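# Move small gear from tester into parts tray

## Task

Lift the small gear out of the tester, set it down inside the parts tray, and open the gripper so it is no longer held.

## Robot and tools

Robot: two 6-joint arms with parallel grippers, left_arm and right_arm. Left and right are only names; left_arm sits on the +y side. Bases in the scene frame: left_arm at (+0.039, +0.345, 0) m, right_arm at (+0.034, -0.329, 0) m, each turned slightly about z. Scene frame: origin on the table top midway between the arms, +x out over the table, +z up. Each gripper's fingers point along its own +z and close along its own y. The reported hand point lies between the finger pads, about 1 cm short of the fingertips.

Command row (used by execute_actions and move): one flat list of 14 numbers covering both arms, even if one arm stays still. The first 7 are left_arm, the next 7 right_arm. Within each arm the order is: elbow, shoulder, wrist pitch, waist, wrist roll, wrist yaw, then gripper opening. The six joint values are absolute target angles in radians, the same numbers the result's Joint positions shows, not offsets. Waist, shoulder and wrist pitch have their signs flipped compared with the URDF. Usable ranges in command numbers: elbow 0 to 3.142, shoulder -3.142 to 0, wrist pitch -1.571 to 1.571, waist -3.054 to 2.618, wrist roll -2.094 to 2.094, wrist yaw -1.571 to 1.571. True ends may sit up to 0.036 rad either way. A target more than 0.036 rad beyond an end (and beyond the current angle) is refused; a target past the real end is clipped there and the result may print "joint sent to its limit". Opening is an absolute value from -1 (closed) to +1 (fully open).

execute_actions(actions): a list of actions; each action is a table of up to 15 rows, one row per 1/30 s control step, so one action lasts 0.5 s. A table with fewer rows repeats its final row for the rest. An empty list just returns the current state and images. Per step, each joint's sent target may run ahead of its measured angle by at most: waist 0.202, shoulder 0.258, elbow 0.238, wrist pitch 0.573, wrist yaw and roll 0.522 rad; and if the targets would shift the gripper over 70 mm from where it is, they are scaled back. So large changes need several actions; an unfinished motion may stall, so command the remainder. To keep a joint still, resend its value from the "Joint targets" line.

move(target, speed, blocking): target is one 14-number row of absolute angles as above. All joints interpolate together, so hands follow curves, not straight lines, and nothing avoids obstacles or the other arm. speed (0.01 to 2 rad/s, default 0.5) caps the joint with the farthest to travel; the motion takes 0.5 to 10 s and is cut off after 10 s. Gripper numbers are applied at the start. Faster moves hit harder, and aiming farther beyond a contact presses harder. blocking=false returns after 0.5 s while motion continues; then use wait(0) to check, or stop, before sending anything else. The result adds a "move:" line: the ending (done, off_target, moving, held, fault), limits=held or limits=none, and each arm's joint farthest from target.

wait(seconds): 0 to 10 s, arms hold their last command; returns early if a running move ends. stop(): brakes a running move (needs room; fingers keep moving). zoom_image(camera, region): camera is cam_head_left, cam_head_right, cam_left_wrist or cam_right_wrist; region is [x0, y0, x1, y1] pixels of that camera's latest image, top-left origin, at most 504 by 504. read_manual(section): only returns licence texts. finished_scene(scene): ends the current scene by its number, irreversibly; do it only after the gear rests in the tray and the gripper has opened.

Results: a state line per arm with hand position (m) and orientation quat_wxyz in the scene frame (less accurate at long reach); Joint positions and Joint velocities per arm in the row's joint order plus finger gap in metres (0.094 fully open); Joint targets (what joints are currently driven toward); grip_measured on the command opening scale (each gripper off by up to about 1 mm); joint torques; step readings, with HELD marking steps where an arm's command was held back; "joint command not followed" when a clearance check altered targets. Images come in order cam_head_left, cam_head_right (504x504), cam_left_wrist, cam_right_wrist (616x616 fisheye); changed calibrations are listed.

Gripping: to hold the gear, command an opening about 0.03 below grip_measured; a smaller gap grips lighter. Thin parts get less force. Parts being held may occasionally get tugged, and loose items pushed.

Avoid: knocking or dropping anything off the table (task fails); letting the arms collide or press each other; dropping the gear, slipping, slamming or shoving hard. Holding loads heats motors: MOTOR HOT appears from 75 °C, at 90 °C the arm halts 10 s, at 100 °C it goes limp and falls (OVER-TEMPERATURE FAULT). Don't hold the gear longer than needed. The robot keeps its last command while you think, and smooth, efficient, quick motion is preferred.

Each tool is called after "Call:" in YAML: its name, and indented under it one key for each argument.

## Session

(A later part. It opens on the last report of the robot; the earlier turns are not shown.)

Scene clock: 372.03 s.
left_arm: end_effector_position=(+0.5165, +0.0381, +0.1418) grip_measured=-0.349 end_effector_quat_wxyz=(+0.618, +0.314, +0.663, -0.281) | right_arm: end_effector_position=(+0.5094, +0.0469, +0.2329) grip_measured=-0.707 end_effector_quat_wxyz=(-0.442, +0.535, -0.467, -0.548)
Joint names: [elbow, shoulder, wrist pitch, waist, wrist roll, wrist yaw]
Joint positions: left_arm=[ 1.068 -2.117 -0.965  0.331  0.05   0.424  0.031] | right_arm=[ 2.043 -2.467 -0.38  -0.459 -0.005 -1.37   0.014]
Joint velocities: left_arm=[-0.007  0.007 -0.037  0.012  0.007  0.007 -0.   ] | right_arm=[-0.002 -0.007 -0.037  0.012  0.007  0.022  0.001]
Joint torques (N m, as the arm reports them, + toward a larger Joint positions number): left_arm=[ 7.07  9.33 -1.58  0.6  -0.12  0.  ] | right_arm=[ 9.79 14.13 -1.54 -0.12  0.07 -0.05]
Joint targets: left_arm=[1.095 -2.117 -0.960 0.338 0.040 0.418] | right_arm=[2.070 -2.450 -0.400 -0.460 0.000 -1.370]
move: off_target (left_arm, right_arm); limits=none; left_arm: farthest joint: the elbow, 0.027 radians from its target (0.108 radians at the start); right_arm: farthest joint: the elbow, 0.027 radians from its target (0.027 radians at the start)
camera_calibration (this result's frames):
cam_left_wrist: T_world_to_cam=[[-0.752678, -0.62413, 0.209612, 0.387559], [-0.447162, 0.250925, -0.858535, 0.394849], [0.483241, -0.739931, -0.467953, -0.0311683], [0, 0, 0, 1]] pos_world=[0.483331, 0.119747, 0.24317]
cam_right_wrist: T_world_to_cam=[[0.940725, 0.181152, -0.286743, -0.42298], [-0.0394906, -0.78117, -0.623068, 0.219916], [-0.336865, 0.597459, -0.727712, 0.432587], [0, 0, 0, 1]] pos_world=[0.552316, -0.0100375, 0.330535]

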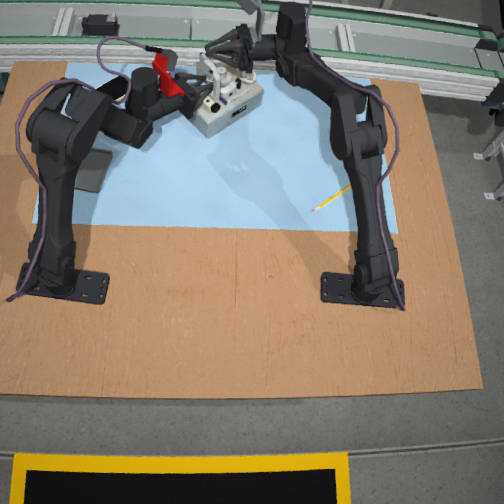

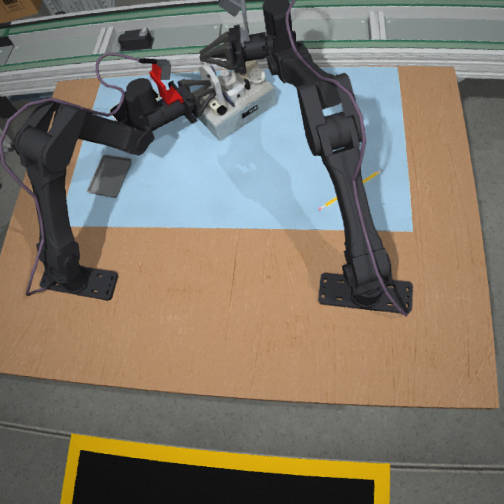

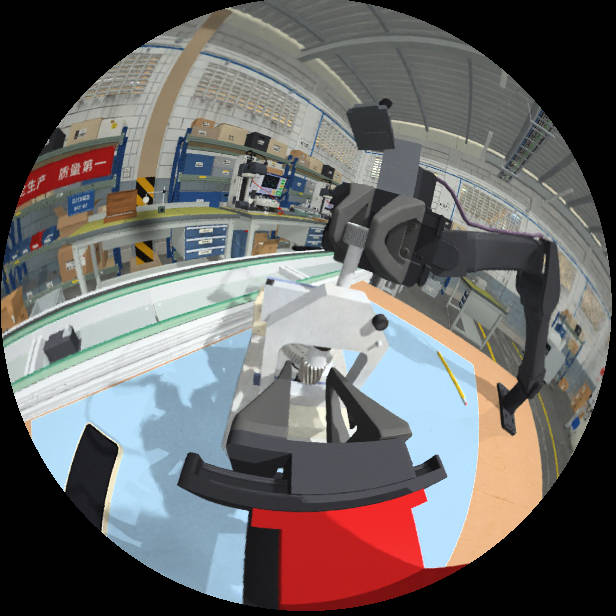

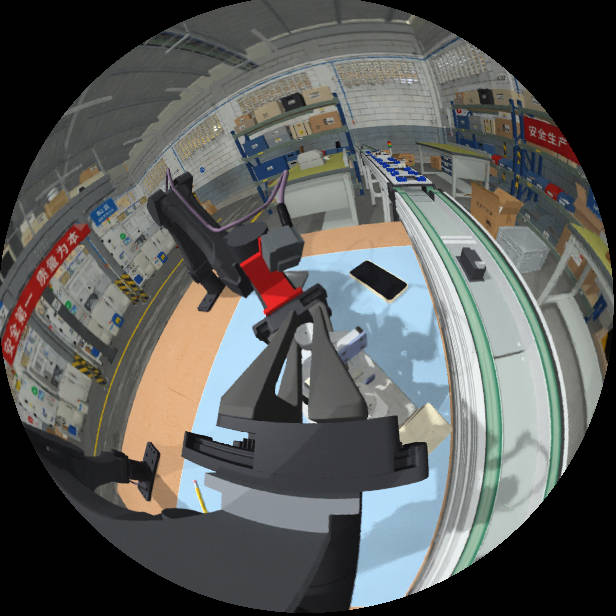

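Call:
move:
  target: [1.137,-2.146,-0.945,0.354,0.04,0.402,-0.35, 2.07,-2.45,-0.40,-0.46,0,-1.37,-0.75]
  speed: 0.08

Call:
zoom_image:
  camera: "cam_left_wrist"
  region: [230, 270, 390, 430]

Scene clock: 381.70 s.
left_arm: end_effector_position=(+0.5220, +0.0286, +0.1415) grip_measured=-0.349 end_effector_quat_wxyz=(+0.620, +0.314, +0.662, -0.281) | right_arm: end_effector_position=(+0.5093, +0.0469, +0.2329) grip_measured=-0.707 end_effector_quat_wxyz=(-0.442, +0.535, -0.467, -0.548)
Joint names: [elbow, shoulder, wrist pitch, waist, wrist roll, wrist yaw]
Joint positions: left_arm=[ 1.111 -2.145 -0.954  0.346  0.049  0.409  0.031] | right_arm=[ 2.043 -2.467 -0.38  -0.459 -0.005 -1.37   0.014]
Joint velocities: left_arm=[-0.007 -0.002  0.066  0.012 -0.007  0.037 -0.001] | right_arm=[-0.002  0.002  0.037 -0.002  0.022  0.081 -0.   ]
Joint torques (N m, as the arm reports them, + toward a larger Joint positions number): left_arm=[ 7.09  9.5  -1.52  0.7  -0.15 -0.01] | right_arm=[ 9.68 14.06 -1.54 -0.13  0.05 -0.03]
Joint targets: left_arm=[1.137 -2.146 -0.945 0.354 0.040 0.402] | right_arm=[2.070 -2.450 -0.400 -0.460 -0.000 -1.370]
move: off_target (left_arm, right_arm); limits=none; left_arm: farthest joint: the elbow, 0.026 radians from its target (0.069 radians at the start); right_arm: farthest joint: the elbow, 0.027 radians from its target (0.027 radians at the start)
camera_calibration (this result's frames):
cam_left_wrist: T_world_to_cam=[[-0.753605, -0.623881, 0.207009, 0.386623], [-0.443393, 0.24998, -0.860763, 0.397754], [0.485265, -0.740461, -0.465011, -0.0424289], [0, 0, 0, 1]] pos_world=[0.488312, 0.110359, 0.242608]
cam_right_wrist: T_world_to_cam=[[0.940654, 0.181515, -0.286746, -0.422895], [-0.0391967, -0.781176, -0.62308, 0.219759], [-0.337097, 0.597342, -0.727701, 0.432695], [0, 0, 0, 1]] pos_world=[0.552271, -0.0100344, 0.330537]

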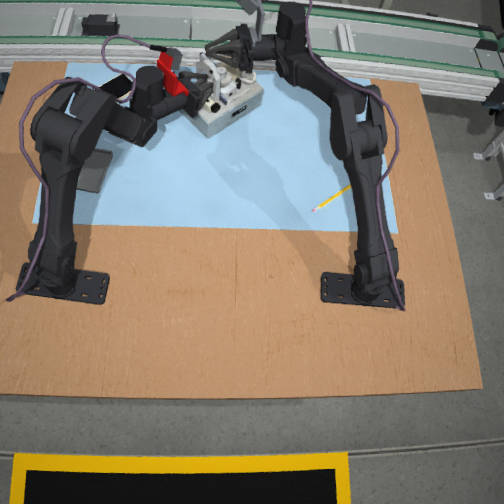

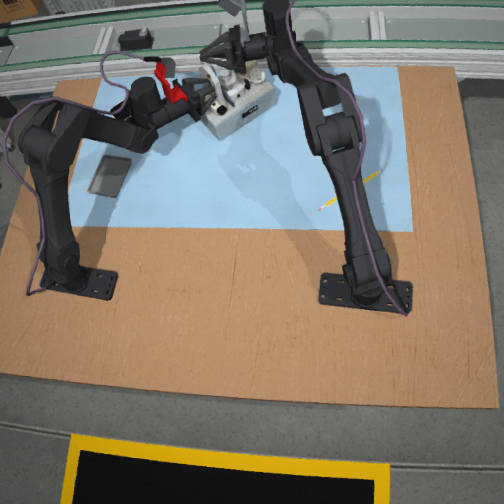

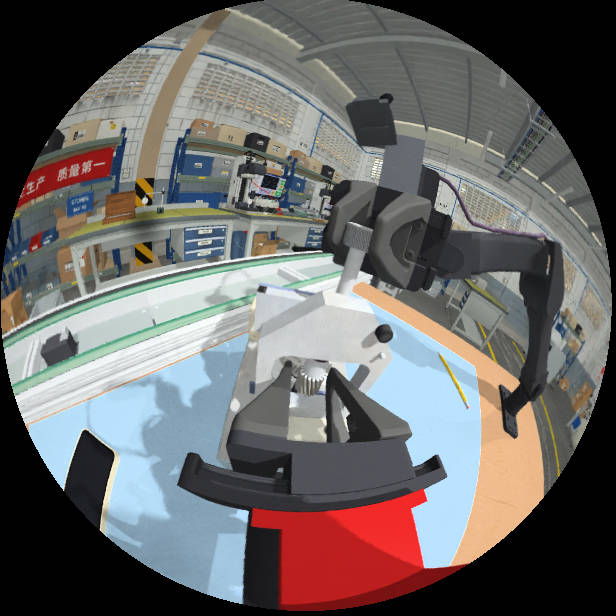

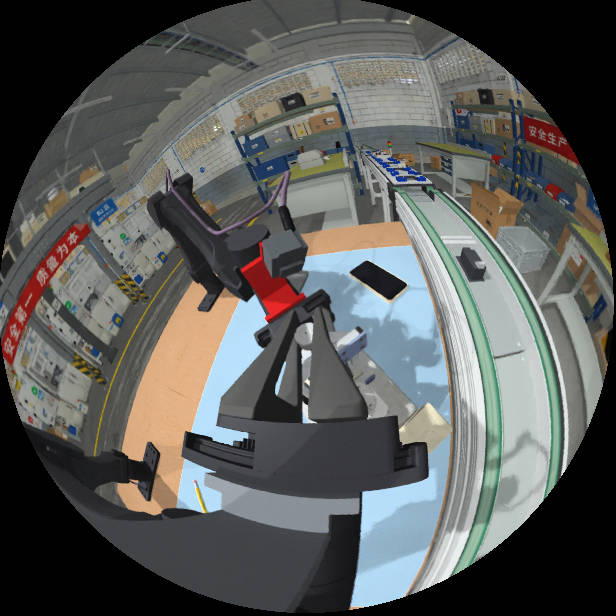

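Region (230, 270, 390, 430) of cam_left_wrist's 616x616 image, scaled by 3.150, with more detail than that image has.

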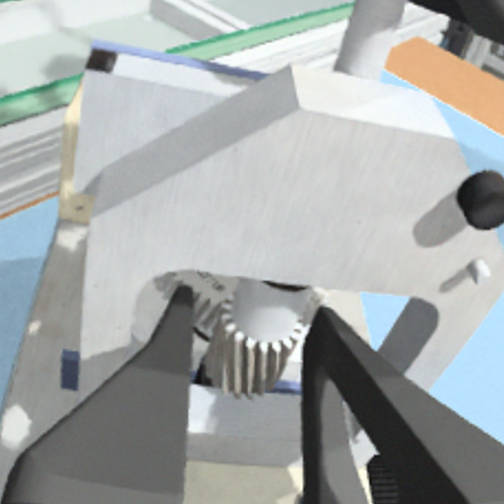

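Centered. Close.

Call:
execute_actions:
  actions:
    - [[1.137,-2.146,-0.945,0.35,0.04,0.405,-0.5, 2.07,-2.45,-0.40,-0.46,0,-1.37,-0.75]]
    - [[1.137,-2.146,-0.945,0.35,0.04,0.405,-0.62, 2.075,-2.42,-0.42,-0.46,0,-1.37,-0.75]]

Call:
zoom_image:
  camera: "cam_left_wrist"
  region: [250, 320, 370, 430]

Scene clock: 391.13 s.
left_arm: end_effector_position=(+0.5219, +0.0285, +0.1414) grip_measured=-0.612 end_effector_quat_wxyz=(+0.619, +0.314, +0.662, -0.282) | right_arm: end_effector_position=(+0.5094, +0.0469, +0.2331) grip_measured=-0.707 end_effector_quat_wxyz=(-0.443, +0.536, -0.466, -0.547)
Joint names: [elbow, shoulder, wrist pitch, waist, wrist roll, wrist yaw]
Joint positions: left_arm=[ 1.111 -2.145 -0.954  0.346  0.047  0.41   0.018] | right_arm=[ 2.043 -2.467 -0.382 -0.459 -0.005 -1.37   0.014]
Joint velocities: left_arm=[-0.007  0.002 -0.051 -0.007 -0.022 -0.051 -0.   ] | right_arm=[-0.007  0.002  0.081  0.007  0.007 -0.007 -0.001]
Joint torques (N m, as the arm reports them, + toward a larger Joint positions number): left_arm=[ 7.08  9.49 -1.52  0.34 -0.1   0.01] | right_arm=[10.32 16.49 -1.7  -0.11  0.05 -0.01]
Joint targets: left_arm=[1.137 -2.146 -0.945 0.350 0.040 0.405] | right_arm=[2.075 -2.420 -0.420 -0.460 0.000 -1.370]
Step readings (joint positions; steps 1 to 15: 1st action; 16 to 30: 2nd action):
0: left_arm=[1.111 -2.145 -0.954 0.346 0.049 0.409] | right_arm=[2.043 -2.467 -0.380 -0.459 -0.005 -1.370]
1: left_arm=[1.111 -2.145 -0.954 0.346 0.049 0.409] | right_arm=[2.043 -2.467 -0.380 -0.459 -0.005 -1.370]
2: left_arm=[1.111 -2.145 -0.954 0.346 0.049 0.409] | right_arm=[2.043 -2.467 -0.380 -0.459 -0.005 -1.370]
4: left_arm=[1.111 -2.145 -0.954 0.346 0.049 0.409] | right_arm=[2.043 -2.467 -0.380 -0.459 -0.005 -1.370]
8: left_arm=[1.111 -2.145 -0.954 0.346 0.049 0.409] | right_arm=[2.043 -2.467 -0.380 -0.459 -0.005 -1.370]
15: left_arm=[1.111 -2.145 -0.954 0.346 0.049 0.409] | right_arm=[2.043 -2.467 -0.380 -0.459 -0.005 -1.370]
16: left_arm=[1.111 -2.145 -0.954 0.346 0.049 0.409] | right_arm=[2.043 -2.467 -0.381 -0.459 -0.005 -1.370]
17: left_arm=[1.111 -2.145 -0.954 0.346 0.049 0.410] | right_arm=[2.043 -2.467 -0.382 -0.459 -0.005 -1.370]
19: left_arm=[1.111 -2.145 -0.954 0.346 0.048 0.410] | right_arm=[2.043 -2.467 -0.382 -0.459 -0.005 -1.370]
23: left_arm=[1.111 -2.145 -0.954 0.346 0.047 0.410] | right_arm=[2.043 -2.467 -0.382 -0.459 -0.005 -1.370]
30: Joint positions above
camera_calibration (this result's frames):
cam_left_wrist: T_world_to_cam=[[-0.753534, -0.623152, 0.209448, 0.386102], [-0.445064, 0.249074, -0.860163, 0.398466], [0.483844, -0.74138, -0.465028, -0.0417074], [0, 0, 0, 1]] pos_world=[0.488464, 0.110432, 0.242483]
cam_right_wrist: T_world_to_cam=[[0.941262, 0.181754, -0.284589, -0.423659], [-0.0378686, -0.780654, -0.623815, 0.219384], [-0.335546, 0.597951, -0.727917, 0.432104], [0, 0, 0, 1]] pos_world=[0.552073, -0.0101122, 0.330823]

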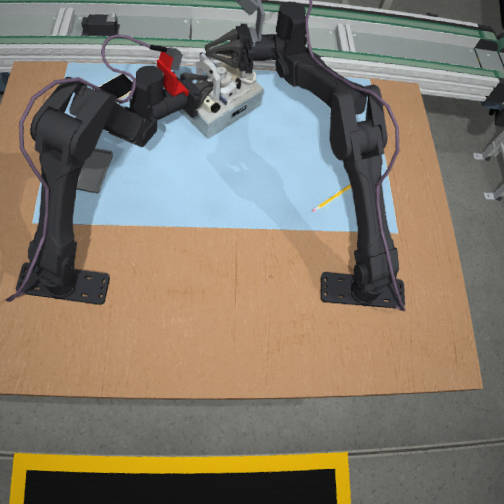

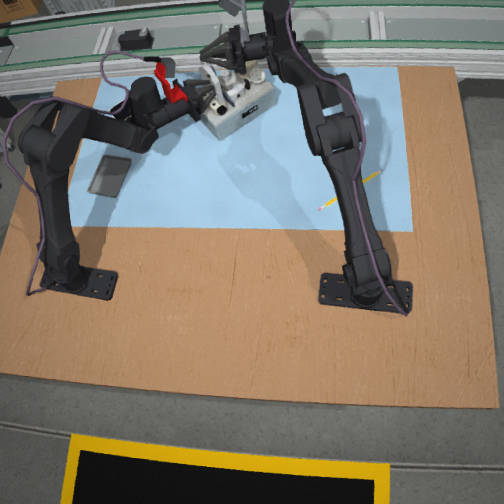

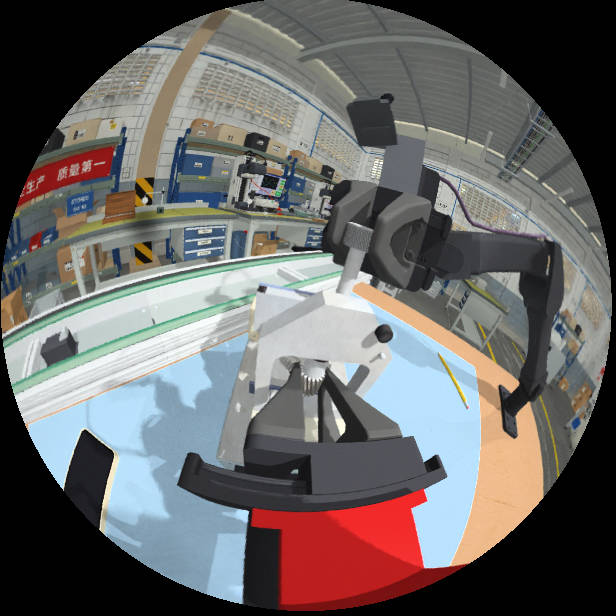

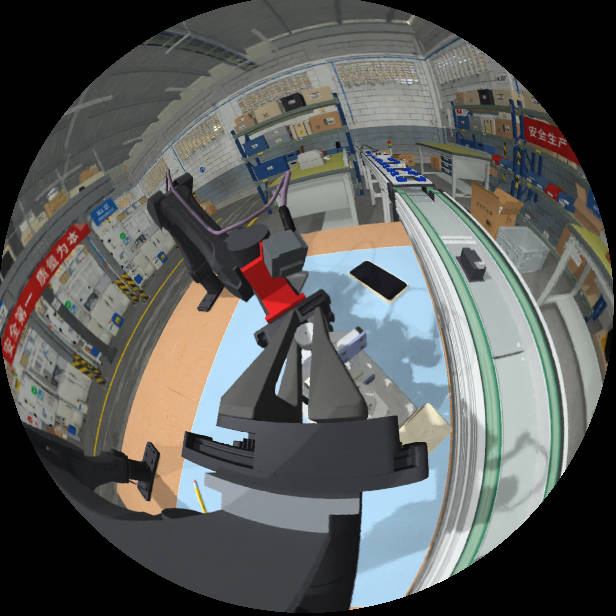

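Region (250, 320, 370, 430) of cam_left_wrist's 616x616 image, scaled by 4.200, with more detail than that image has; it fills the top 462 rows of this view, and the rest is white.

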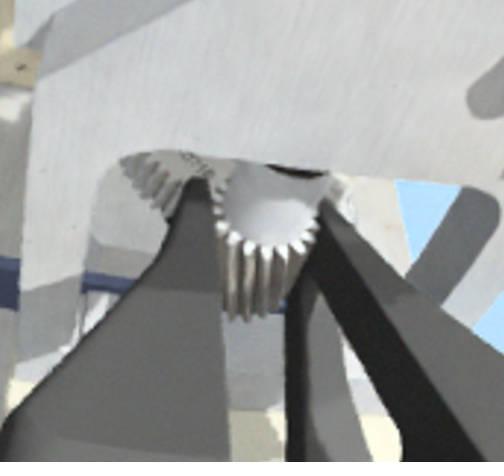

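Call:
move:
  target: [1.137,-2.146,-0.945,0.35,0.04,0.405,-0.65, 2.15,-2.41,-0.42,-0.46,0,-1.37,-0.75]
  speed: 0.08

Call:
move:
  target: [1.137,-2.146,-0.945,0.35,0.04,0.405,-0.65, 2.17,-2.385,-0.41,-0.46,0,-1.38,-0.75]
  speed: 0.05

Scene clock: 397.80 s.
left_arm: end_effector_position=(+0.5219, +0.0285, +0.1414) grip_measured=-0.631 end_effector_quat_wxyz=(+0.619, +0.314, +0.662, -0.282) | right_arm: end_effector_position=(+0.5087, +0.0470, +0.2461) grip_measured=-0.707 end_effector_quat_wxyz=(-0.445, +0.542, -0.457, -0.548)
Joint names: [elbow, shoulder, wrist pitch, waist, wrist roll, wrist yaw]
Joint positions: left_arm=[ 1.111 -2.145 -0.954  0.346  0.047  0.41   0.017] | right_arm=[ 2.089 -2.468 -0.356 -0.459 -0.005 -1.386  0.014]
Joint velocities: left_arm=[ 0.012  0.002  0.022 -0.007 -0.11  -0.022  0.001] | right_arm=[-0.012  0.012 -0.022 -0.012  0.022  0.051  0.001]
Joint torques (N m, as the arm reports them, + toward a larger Joint positions number): left_arm=[ 7.11  9.5  -1.52  0.35 -0.1   0.01] | right_arm=[12.99 17.33 -1.94 -0.16  0.03  0.12]
Joint targets: left_arm=[1.137 -2.146 -0.945 0.350 0.040 0.405] | right_arm=[2.150 -2.410 -0.420 -0.460 -0.000 -1.370]
move: off_target (left_arm, right_arm); limits=none; left_arm: farthest joint: the elbow, 0.026 radians from its target (0.026 radians at the start); right_arm: farthest joint: the wrist pitch, 0.064 radians from its target (0.038 radians at the start)
camera_calibration (this result's frames):
cam_left_wrist: T_world_to_cam=[[-0.753455, -0.623122, 0.20982, 0.386008], [-0.445321, 0.24885, -0.860095, 0.398597], [0.48373, -0.74148, -0.464987, -0.0416508], [0, 0, 0, 1]] pos_world=[0.488491, 0.110456, 0.242472]
cam_right_wrist: T_world_to_cam=[[0.942894, 0.197698, -0.268079, -0.424994], [-0.0161948, -0.776657, -0.629715, 0.217724], [-0.332699, 0.598096, -0.729104, 0.44011], [0, 0, 0, 1]] pos_world=[0.550674, -0.0101108, 0.344058]

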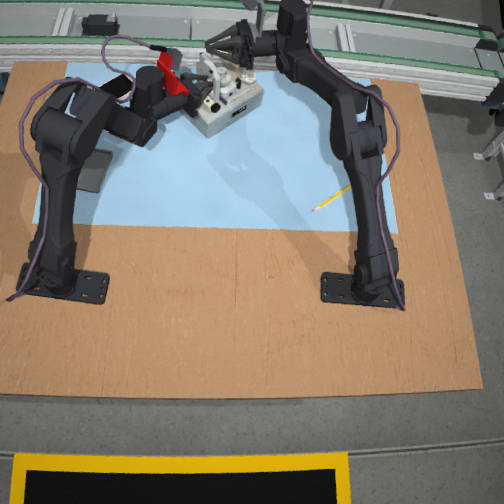

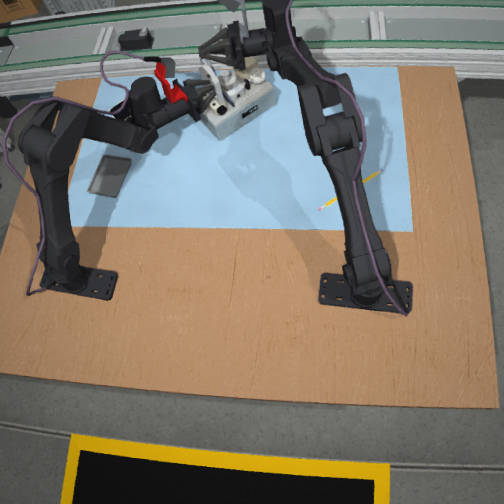

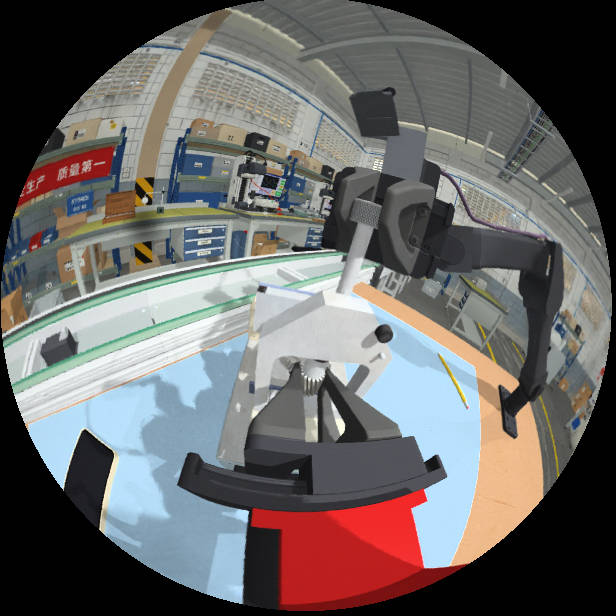

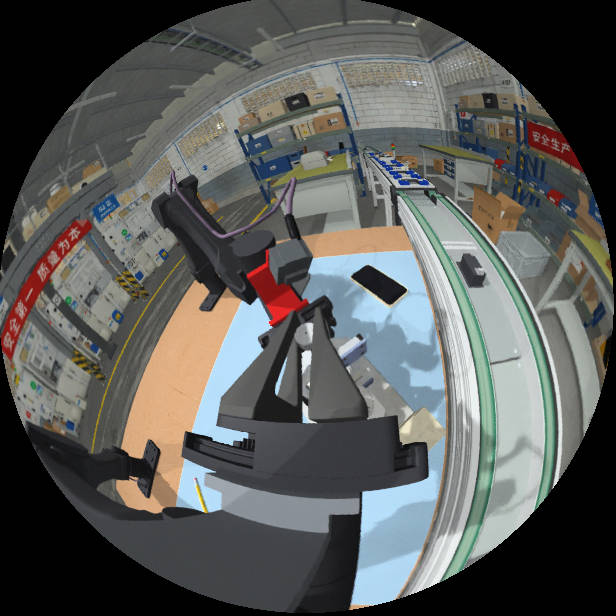

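Scene clock: 399.67 s.
left_arm: end_effector_position=(+0.5219, +0.0285, +0.1414) grip_measured=-0.631 end_effector_quat_wxyz=(+0.619, +0.313, +0.662, -0.282) | right_arm: end_effector_position=(+0.5088, +0.0471, +0.2400) grip_measured=-0.707 end_effector_quat_wxyz=(-0.437, +0.543, -0.456, -0.553)
Joint names: [elbow, shoulder, wrist pitch, waist, wrist roll, wrist yaw]
Joint positions: left_arm=[ 1.111 -2.145 -0.954  0.346  0.046  0.41   0.017] | right_arm=[ 2.102 -2.485 -0.346 -0.458 -0.007 -1.401  0.014]
Joint velocities: left_arm=[ 0.032  0.007 -0.022  0.017  0.022 -0.066  0.   ] | right_arm=[-0.002  0.002  0.037 -0.002  0.022 -0.051  0.   ]
Joint torques (N m, as the arm reports them, + toward a larger Joint positions number): left_arm=[ 7.07  9.5  -1.52  0.36 -0.1   0.01] | right_arm=[12.63 19.29 -1.84 -0.16  0.07  0.15]
Joint targets: left_arm=[1.137 -2.146 -0.945 0.350 0.040 0.405] | right_arm=[2.159 -2.402 -0.399 -0.460 -0.001 -1.383]
move: off_target (left_arm, right_arm); limits=none; left_arm: farthest joint: the elbow, 0.026 radians from its target (0.026 radians at the start); right_arm: farthest joint: the shoulder, 0.100 radians from its target (0.083 radians at the start)
camera_calibration (this result's frames):
cam_left_wrist: T_world_to_cam=[[-0.753377, -0.623091, 0.210192, 0.385913], [-0.445578, 0.248627, -0.860026, 0.398728], [0.483616, -0.741581, -0.464945, -0.0415941], [0, 0, 0, 1]] pos_world=[0.488518, 0.110479, 0.242462]
cam_right_wrist: T_world_to_cam=[[0.937111, 0.210221, -0.278622, -0.421847], [-0.0114012, -0.779409, -0.626411, 0.210838], [-0.348845, 0.590194, -0.727996, 0.443964], [0, 0, 0, 1]] pos_world=[0.552596, -0.00901471, 0.33774]

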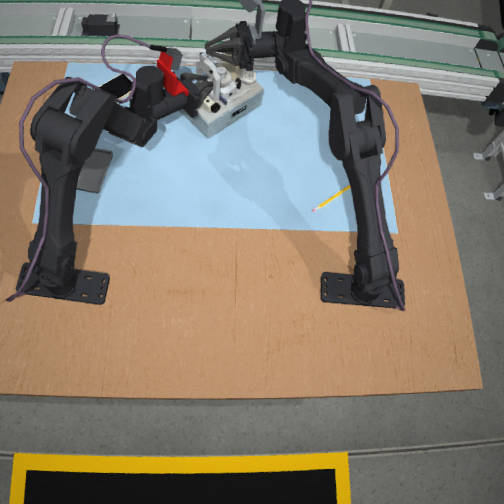

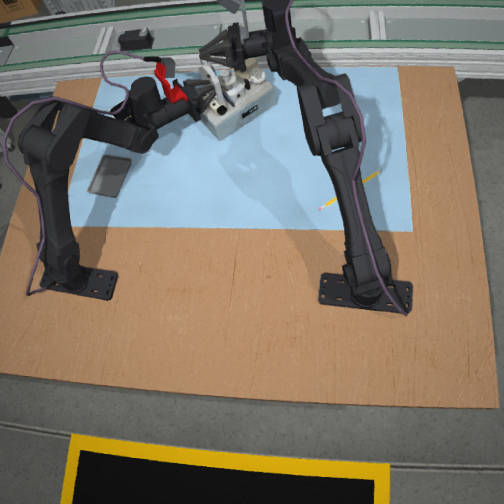

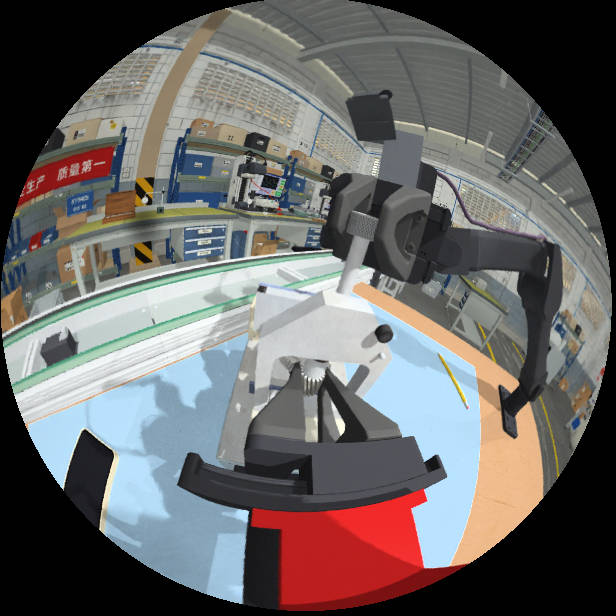

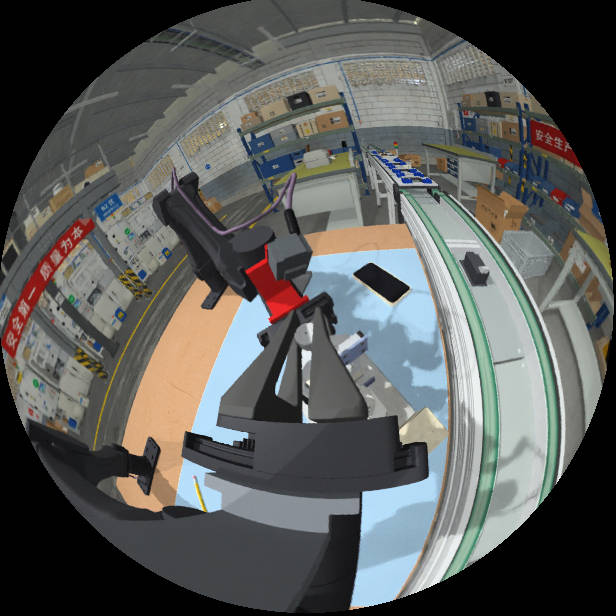

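Call:
execute_actions:
  actions:
    - [[1.137,-2.146,-0.945,0.35,0.04,0.405,-0.66, 2.175,-2.41,-0.36,-0.46,0,-1.40,-0.75]]
    - [[1.137,-2.146,-0.945,0.35,0.04,0.405,-0.66, 2.19,-2.41,-0.35,-0.46,0,-1.41,-0.75]]
    - [[1.137,-2.146,-0.945,0.35,0.04,0.405,-0.66, 2.205,-2.41,-0.34,-0.46,0,-1.42,-0.75]]
    - [[1.137,-2.146,-0.945,0.35,0.04,0.405,-0.66, 2.22,-2.41,-0.33,-0.46,0,-1.43,-0.75]]
    - [[1.137,-2.146,-0.945,0.35,0.04,0.405,-0.66, 2.235,-2.41,-0.32,-0.46,0,-1.43,-0.75]]

Scene clock: 412.17 s.
left_arm: end_effector_position=(+0.5219, +0.0285, +0.1414) grip_measured=-0.631 end_effector_quat_wxyz=(+0.619, +0.313, +0.662, -0.282) | right_arm: end_effector_position=(+0.5082, +0.0468, +0.2519) grip_measured=-0.707 end_effector_quat_wxyz=(-0.426, +0.542, -0.460, -0.560)
Joint names: [elbow, shoulder, wrist pitch, waist, wrist roll, wrist yaw]
Joint positions: left_arm=[ 1.111 -2.145 -0.954  0.346  0.046  0.41   0.017] | right_arm=[ 2.162 -2.485 -0.252 -0.457 -0.016 -1.414  0.014]
Joint velocities: left_arm=[-0.012 -0.007 -0.022  0.012  0.037 -0.051 -0.   ] | right_arm=[ 0.002  0.007  0.066 -0.007 -0.11   0.022 -0.   ]
Joint torques (N m, as the arm reports them, + toward a larger Joint positions number): left_arm=[ 7.06  9.52 -1.52  0.34 -0.1   0.01] | right_arm=[13.75 18.47 -1.95 -0.17  0.21 -0.23]
Joint targets: left_arm=[1.137 -2.146 -0.945 0.350 0.040 0.405] | right_arm=[2.233 -2.412 -0.318 -0.460 -0.000 -1.429]
Step readings (joint positions; steps 1 to 15: 1st action; 16 to 30: 2nd action; 31 to 45: 3rd action; 46 to 60: 4th action; 61 to 75: 5th action):
0: left_arm=[1.111 -2.145 -0.954 0.346 0.046 0.410] | right_arm=[2.102 -2.485 -0.346 -0.458 -0.007 -1.401]
1: left_arm=[1.111 -2.145 -0.954 0.346 0.046 0.410] | right_arm=[2.105 -2.485 -0.341 -0.458 -0.007 -1.402]
2: left_arm=[1.111 -2.145 -0.954 0.346 0.046 0.410] | right_arm=[2.108 -2.485 -0.333 -0.458 -0.007 -1.403]
4: left_arm=[1.111 -2.145 -0.954 0.346 0.046 0.410] | right_arm=[2.116 -2.485 -0.325 -0.458 -0.007 -1.404]
8: left_arm=[1.111 -2.145 -0.954 0.346 0.046 0.410] | right_arm=[2.119 -2.485 -0.320 -0.458 -0.007 -1.406]
15: left_arm=[1.111 -2.145 -0.954 0.346 0.046 0.410] | right_arm=[2.119 -2.485 -0.319 -0.458 -0.007 -1.406]
16: left_arm=[1.111 -2.145 -0.954 0.346 0.046 0.410] | right_arm=[2.122 -2.485 -0.316 -0.458 -0.007 -1.406]
17: left_arm=[1.111 -2.145 -0.954 0.346 0.046 0.410] | right_arm=[2.124 -2.485 -0.312 -0.458 -0.007 -1.407]
19: left_arm=[1.111 -2.145 -0.954 0.346 0.046 0.410] | right_arm=[2.129 -2.485 -0.307 -0.458 -0.007 -1.408]
23: left_arm=[1.111 -2.145 -0.954 0.346 0.046 0.410] | right_arm=[2.132 -2.485 -0.304 -0.458 -0.007 -1.408]
30: left_arm=[1.111 -2.145 -0.954 0.346 0.046 0.410] | right_arm=[2.132 -2.485 -0.303 -0.458 -0.007 -1.408]
31: left_arm=[1.111 -2.145 -0.954 0.346 0.046 0.410] | right_arm=[2.134 -2.485 -0.301 -0.458 -0.007 -1.409]
32: left_arm=[1.111 -2.145 -0.954 0.346 0.046 0.410] | right_arm=[2.137 -2.485 -0.297 -0.457 -0.007 -1.410]
34: left_arm=[1.111 -2.145 -0.954 0.346 0.046 0.410] | right_arm=[2.142 -2.485 -0.293 -0.457 -0.007 -1.411]
38: left_arm=[1.111 -2.145 -0.954 0.346 0.046 0.410] | right_arm=[2.145 -2.485 -0.290 -0.457 -0.007 -1.411]
45: left_arm=[1.111 -2.145 -0.954 0.346 0.046 0.410] | right_arm=[2.145 -2.485 -0.289 -0.457 -0.007 -1.411]
46: left_arm=[1.111 -2.145 -0.954 0.346 0.046 0.410] | right_arm=[2.147 -2.485 -0.287 -0.457 -0.007 -1.412]
47: left_arm=[1.111 -2.145 -0.954 0.346 0.046 0.410] | right_arm=[2.150 -2.485 -0.283 -0.457 -0.007 -1.413]
49: left_arm=[1.111 -2.145 -0.954 0.346 0.046 0.410] | right_arm=[2.154 -2.485 -0.277 -0.457 -0.007 -1.414]
53: left_arm=[1.111 -2.145 -0.954 0.346 0.046 0.410] | right_arm=[2.155 -2.485 -0.273 -0.457 -0.008 -1.414]
60: left_arm=[1.111 -2.145 -0.954 0.346 0.046 0.410] | right_arm=[2.155 -2.485 -0.272 -0.457 -0.010 -1.414]
61: left_arm=[1.111 -2.145 -0.954 0.346 0.046 0.410] | right_arm=[2.157 -2.485 -0.269 -0.457 -0.010 -1.414]
62: left_arm=[1.111 -2.145 -0.954 0.346 0.046 0.410] | right_arm=[2.159 -2.485 -0.265 -0.457 -0.010 -1.414]
64: left_arm=[1.111 -2.145 -0.954 0.346 0.046 0.410] | right_arm=[2.160 -2.485 -0.259 -0.457 -0.012 -1.414]
68: left_arm=[1.111 -2.145 -0.954 0.346 0.046 0.410] | right_arm=[2.161 -2.485 -0.254 -0.457 -0.015 -1.414]
75: Joint positions above
camera_calibration (this result's frames):
cam_left_wrist: T_world_to_cam=[[-0.753377, -0.623091, 0.210192, 0.385913], [-0.445578, 0.248627, -0.860026, 0.398728], [0.483616, -0.741581, -0.464945, -0.0415941], [0, 0, 0, 1]] pos_world=[0.488518, 0.110479, 0.242462]
cam_right_wrist: T_world_to_cam=[[0.927712, 0.218784, -0.302462, -0.407567], [-0.0162989, -0.785735, -0.618349, 0.218854], [-0.37294, 0.57858, -0.72537, 0.464772], [0, 0, 0, 1]] pos_world=[0.555004, -0.00777693, 0.349186]

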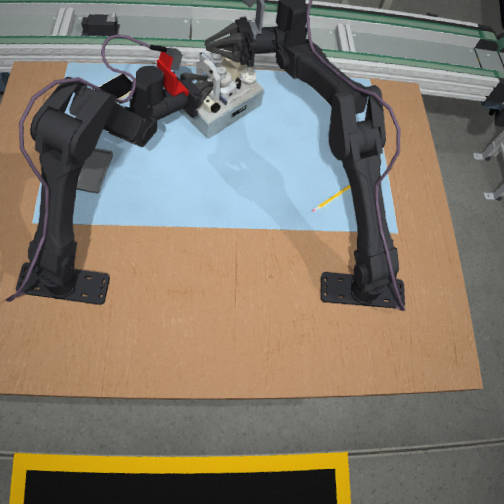

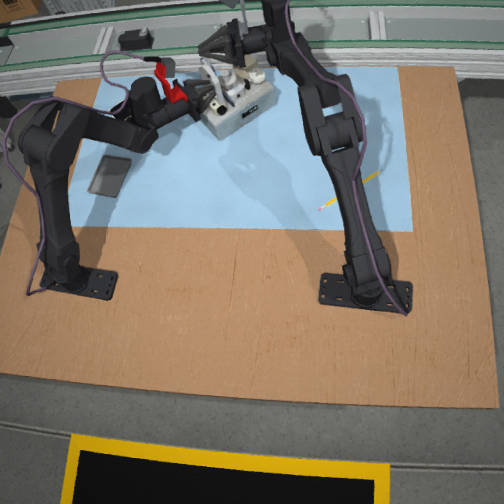

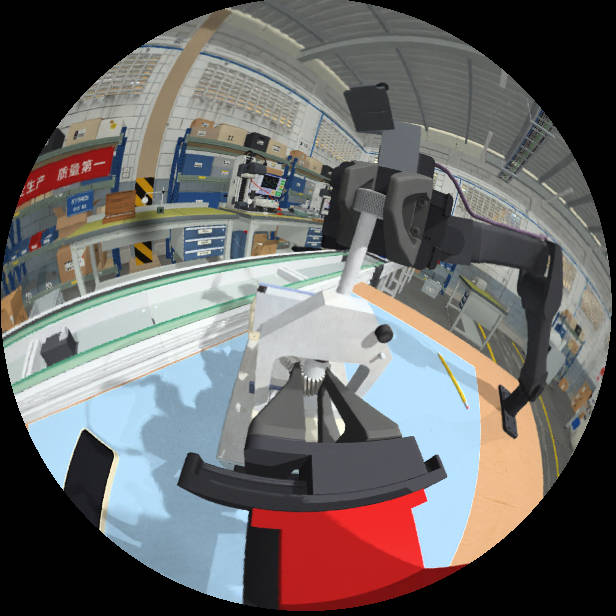

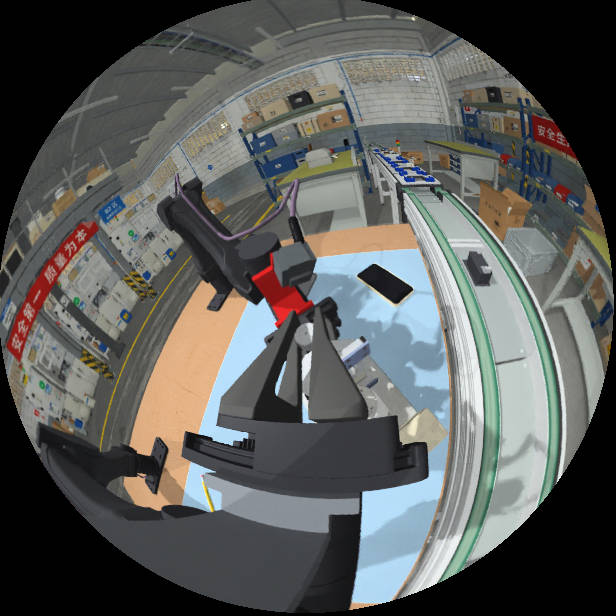

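Call:
execute_actions:
  actions:
    - [[1.137,-2.125,-0.96,0.346,0.04,0.41,-0.66, 2.23,-2.412,-0.31,-0.46,-0.01,-1.42,-0.75]]
    - [[1.137,-2.11,-0.96,0.346,0.04,0.41,-0.66, 2.23,-2.412,-0.31,-0.46,-0.01,-1.42,-0.75]]
    - [[1.137,-2.10,-0.965,0.346,0.04,0.41,-0.66, 2.23,-2.412,-0.31,-0.46,-0.01,-1.42,-0.75]]

Call:
zoom_image:
  camera: "cam_left_wrist"
  region: [250, 320, 370, 430]

Scene clock: 420.40 s.
left_arm: end_effector_position=(+0.5214, +0.0287, +0.1438) grip_measured=-0.631 end_effector_quat_wxyz=(+0.618, +0.313, +0.664, -0.282) | right_arm: end_effector_position=(+0.5082, +0.0468, +0.2516) grip_measured=-0.707 end_effector_quat_wxyz=(-0.426, +0.542, -0.460, -0.559)
Joint names: [elbow, shoulder, wrist pitch, waist, wrist roll, wrist yaw]
Joint positions: left_arm=[ 1.111 -2.135 -0.94   0.346  0.046  0.41   0.017] | right_arm=[ 2.162 -2.485 -0.248 -0.457 -0.02  -1.414  0.014]
Joint velocities: left_arm=[-0.017 -0.012 -0.066  0.012 -0.022  0.007  0.   ] | right_arm=[-0.012 -0.002  0.007  0.002 -0.066 -0.007 -0.   ]
Joint torques (N m, as the arm reports them, + toward a larger Joint positions number): left_arm=[ 7.15 12.3  -1.85 -0.02 -0.09  0.04] | right_arm=[13.58 18.55 -1.89 -0.23  0.1  -0.13]
Joint targets: left_arm=[1.137 -2.100 -0.965 0.346 0.040 0.410] | right_arm=[2.230 -2.412 -0.310 -0.460 -0.010 -1.420]
Step readings (joint positions; steps 1 to 15: 1st action; 16 to 30: 2nd action; 31 to 45: 3rd action):
0: left_arm=[1.111 -2.145 -0.954 0.346 0.046 0.410] | right_arm=[2.162 -2.485 -0.251 -0.457 -0.016 -1.414]
1: left_arm=[1.111 -2.145 -0.954 0.346 0.046 0.410] | right_arm=[2.162 -2.485 -0.250 -0.457 -0.017 -1.414]
2: left_arm=[1.111 -2.145 -0.954 0.346 0.046 0.410] | right_arm=[2.162 -2.485 -0.250 -0.457 -0.018 -1.414]
4: left_arm=[1.111 -2.145 -0.954 0.346 0.046 0.410] | right_arm=[2.162 -2.485 -0.249 -0.457 -0.020 -1.414]
8: left_arm=[1.111 -2.145 -0.954 0.346 0.046 0.410] | right_arm=[2.162 -2.485 -0.249 -0.457 -0.020 -1.414]
15: left_arm=[1.111 -2.145 -0.954 0.346 0.046 0.410] | right_arm=[2.162 -2.485 -0.248 -0.457 -0.020 -1.414]
16: left_arm=[1.111 -2.144 -0.954 0.346 0.046 0.410] | right_arm=[2.162 -2.485 -0.248 -0.457 -0.020 -1.414]
17: left_arm=[1.111 -2.143 -0.954 0.346 0.046 0.410] | right_arm=[2.162 -2.485 -0.248 -0.457 -0.020 -1.414]
19: left_arm=[1.111 -2.142 -0.951 0.346 0.046 0.410] | right_arm=[2.162 -2.485 -0.248 -0.457 -0.020 -1.414]
23: left_arm=[1.111 -2.142 -0.951 0.346 0.046 0.410] | right_arm=[2.162 -2.485 -0.248 -0.457 -0.020 -1.414]
30: left_arm=[1.111 -2.142 -0.951 0.346 0.046 0.410] | right_arm=[2.162 -2.485 -0.248 -0.457 -0.020 -1.414]
31: left_arm=[1.111 -2.141 -0.950 0.346 0.046 0.410] | right_arm=[2.162 -2.485 -0.248 -0.457 -0.020 -1.414]
32: left_arm=[1.111 -2.139 -0.948 0.346 0.046 0.410] | right_arm=[2.162 -2.485 -0.248 -0.457 -0.020 -1.414]
34: left_arm=[1.111 -2.136 -0.943 0.346 0.046 0.410] | right_arm=[2.162 -2.485 -0.248 -0.457 -0.020 -1.414]
38: left_arm=[1.111 -2.135 -0.940 0.346 0.046 0.410] | right_arm=[2.162 -2.485 -0.248 -0.457 -0.020 -1.414]
45: Joint positions above
camera_calibration (this result's frames):
cam_left_wrist: T_world_to_cam=[[-0.752655, -0.623448, 0.211714, 0.384615], [-0.448516, 0.250079, -0.858076, 0.401742], [0.482021, -0.740792, -0.467849, -0.0388519], [0, 0, 0, 1]] pos_world=[0.488397, 0.110539, 0.24512]
cam_right_wrist: T_world_to_cam=[[0.927974, 0.218723, -0.301703, -0.407966], [-0.0157047, -0.785952, -0.618088, 0.218281], [-0.372314, 0.578308, -0.725908, 0.464355], [0, 0, 0, 1]] pos_world=[0.554896, -0.00774982, 0.348911]

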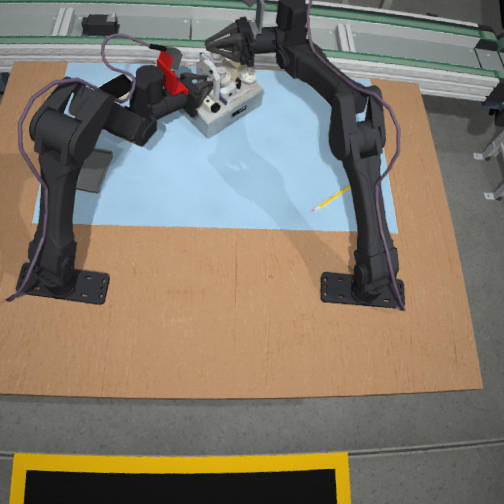

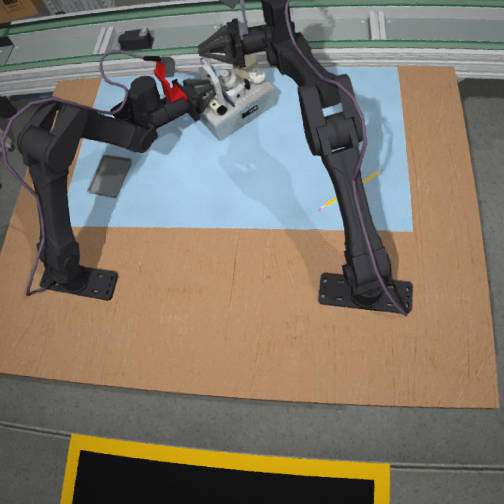

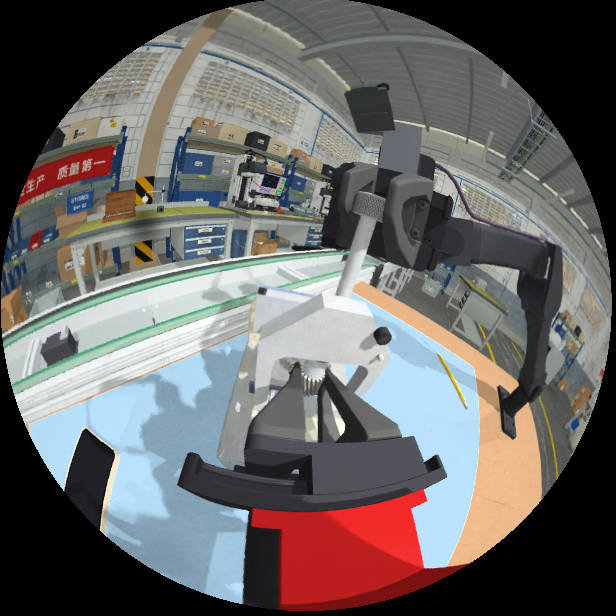

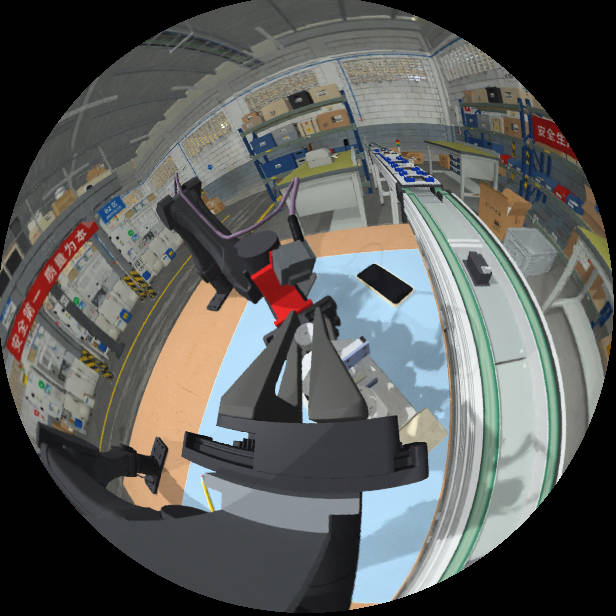

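Region (250, 320, 370, 430) of cam_left_wrist's 616x616 image, scaled by 4.200, with more detail than that image has; it fills the top 462 rows of this view, and the rest is white.

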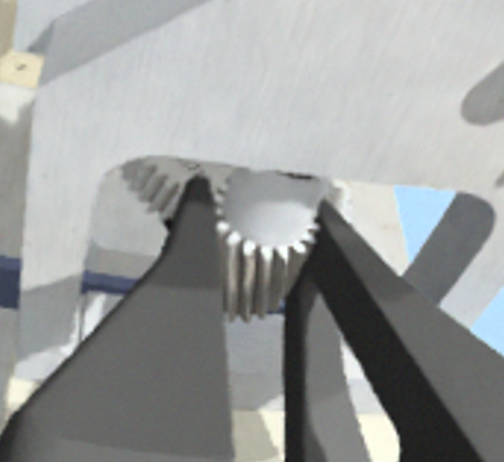

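Call:
execute_actions:
  actions:
    - [[1.105,-2.10,-0.965,0.335,0.04,0.42,-0.66, 2.23,-2.412,-0.31,-0.46,-0.01,-1.42,-0.75]]
    - [[1.09,-2.09,-0.97,0.329,0.04,0.426,-0.66, 2.23,-2.412,-0.31,-0.46,-0.01,-1.42,-0.75]]
    - [[1.075,-2.08,-0.975,0.323,0.04,0.432,-0.66, 2.23,-2.412,-0.31,-0.46,-0.01,-1.42,-0.75]]

Call:
zoom_image:
  camera: "cam_left_wrist"
  region: [250, 320, 370, 430]

Scene clock: 428.77 s.
left_arm: end_effector_position=(+0.5180, +0.0379, +0.1437) grip_measured=-0.631 end_effector_quat_wxyz=(+0.615, +0.313, +0.666, -0.282) | right_arm: end_effector_position=(+0.5082, +0.0468, +0.2516) grip_measured=-0.707 end_effector_quat_wxyz=(-0.426, +0.542, -0.460, -0.559)
Joint names: [elbow, shoulder, wrist pitch, waist, wrist roll, wrist yaw]
Joint positions: left_arm=[ 1.078 -2.112 -0.942  0.33   0.046  0.424  0.017] | right_arm=[ 2.162 -2.485 -0.248 -0.457 -0.021 -1.414  0.014]
Joint velocities: left_arm=[-0.007  0.012  0.037  0.017 -0.037 -0.022 -0.   ] | right_arm=[-0.007 -0.007  0.037  0.002 -0.022 -0.066 -0.   ]
Joint torques (N m, as the arm reports them, + toward a larger Joint positions number): left_arm=[ 4.78 11.85 -1.92 -0.62 -0.09  0.12] | right_arm=[13.64 18.49 -1.93 -0.32  0.11 -0.12]
Joint targets: left_arm=[1.075 -2.080 -0.975 0.323 0.040 0.432] | right_arm=[2.230 -2.412 -0.310 -0.460 -0.010 -1.420]
Step readings (joint positions; steps 1 to 15: 1st action; 16 to 30: 2nd action; 31 to 45: 3rd action):
0: left_arm=[1.111 -2.135 -0.940 0.346 0.046 0.410] | right_arm=[2.162 -2.485 -0.248 -0.457 -0.020 -1.414]
1: left_arm=[1.110 -2.135 -0.940 0.346 0.046 0.410] | right_arm=[2.162 -2.485 -0.248 -0.457 -0.020 -1.414]
2: left_arm=[1.110 -2.135 -0.940 0.345 0.046 0.411] | right_arm=[2.162 -2.485 -0.248 -0.457 -0.020 -1.414]
4: left_arm=[1.110 -2.133 -0.940 0.344 0.046 0.413] | right_arm=[2.162 -2.485 -0.248 -0.457 -0.020 -1.414]
8: left_arm=[1.110 -2.132 -0.940 0.343 0.046 0.413] | right_arm=[2.162 -2.485 -0.248 -0.457 -0.020 -1.414]
15: left_arm=[1.110 -2.132 -0.940 0.343 0.046 0.413] | right_arm=[2.162 -2.485 -0.248 -0.457 -0.020 -1.414]
16: left_arm=[1.108 -2.131 -0.941 0.342 0.046 0.414] | right_arm=[2.162 -2.485 -0.248 -0.457 -0.020 -1.414]
17: left_arm=[1.103 -2.127 -0.941 0.342 0.046 0.416] | right_arm=[2.162 -2.485 -0.248 -0.457 -0.020 -1.414]
19: left_arm=[1.096 -2.122 -0.941 0.339 0.046 0.418] | right_arm=[2.162 -2.485 -0.248 -0.457 -0.021 -1.414]
23: left_arm=[1.093 -2.121 -0.941 0.336 0.046 0.418] | right_arm=[2.162 -2.485 -0.248 -0.457 -0.021 -1.414]
30: left_arm=[1.093 -2.121 -0.941 0.336 0.046 0.418] | right_arm=[2.162 -2.485 -0.248 -0.457 -0.021 -1.414]
31: left_arm=[1.092 -2.120 -0.942 0.335 0.046 0.419] | right_arm=[2.162 -2.485 -0.248 -0.457 -0.021 -1.414]
32: left_arm=[1.087 -2.117 -0.942 0.334 0.046 0.420] | right_arm=[2.162 -2.485 -0.248 -0.457 -0.021 -1.414]
34: left_arm=[1.079 -2.112 -0.942 0.333 0.046 0.422] | right_arm=[2.162 -2.485 -0.248 -0.457 -0.021 -1.414]
38: left_arm=[1.078 -2.112 -0.942 0.330 0.046 0.423] | right_arm=[2.162 -2.485 -0.248 -0.457 -0.021 -1.414]
45: Joint positions above
camera_calibration (this result's frames):
cam_left_wrist: T_world_to_cam=[[-0.75008, -0.625102, 0.215933, 0.385933], [-0.455267, 0.251227, -0.854176, 0.400719], [0.479699, -0.739008, -0.473029, -0.0286679], [0, 0, 0, 1]] pos_world=[0.485667, 0.11939, 0.245388]
cam_right_wrist: T_world_to_cam=[[0.928085, 0.218752, -0.30134, -0.408116], [-0.0154709, -0.785901, -0.618158, 0.218178], [-0.372046, 0.578366, -0.725999, 0.464239], [0, 0, 0, 1]] pos_world=[0.55486, -0.00775757, 0.348924]

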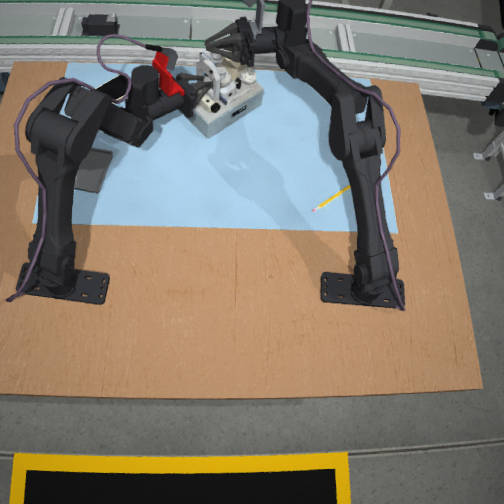

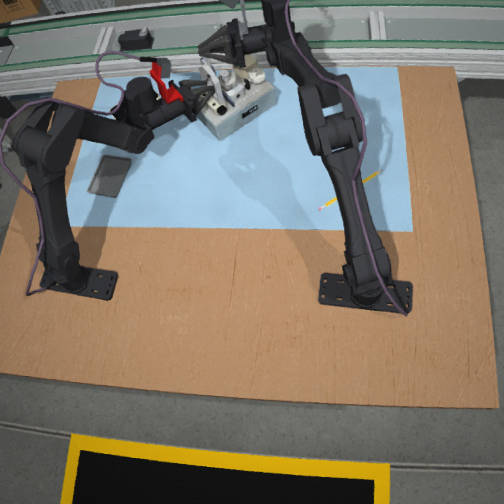

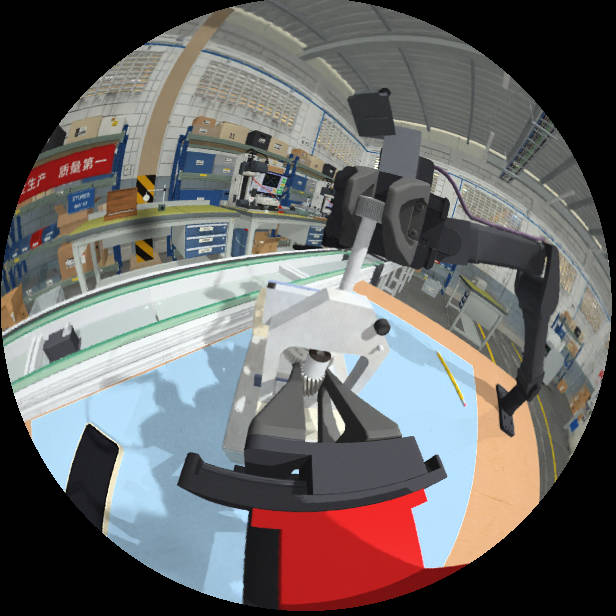

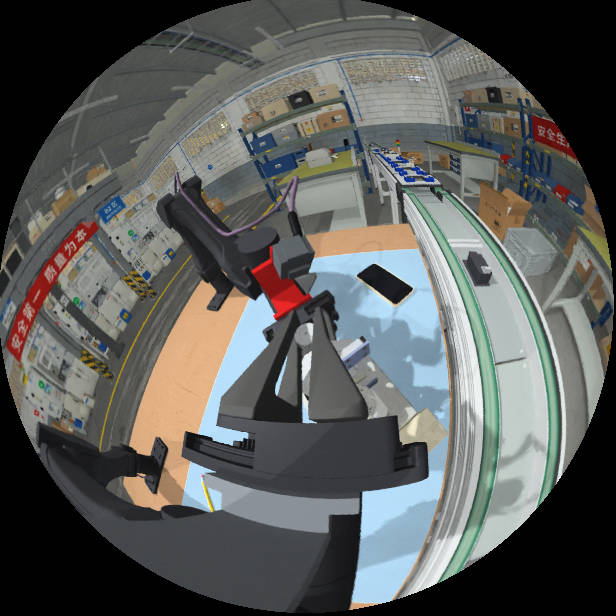

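Region (250, 320, 370, 430) of cam_left_wrist's 616x616 image, scaled by 4.200, with more detail than that image has; it fills the top 462 rows of this view, and the rest is white.

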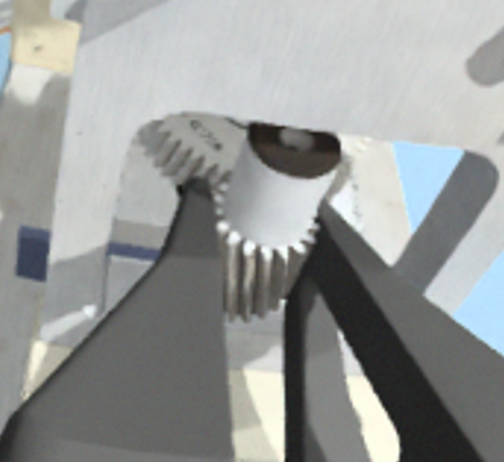

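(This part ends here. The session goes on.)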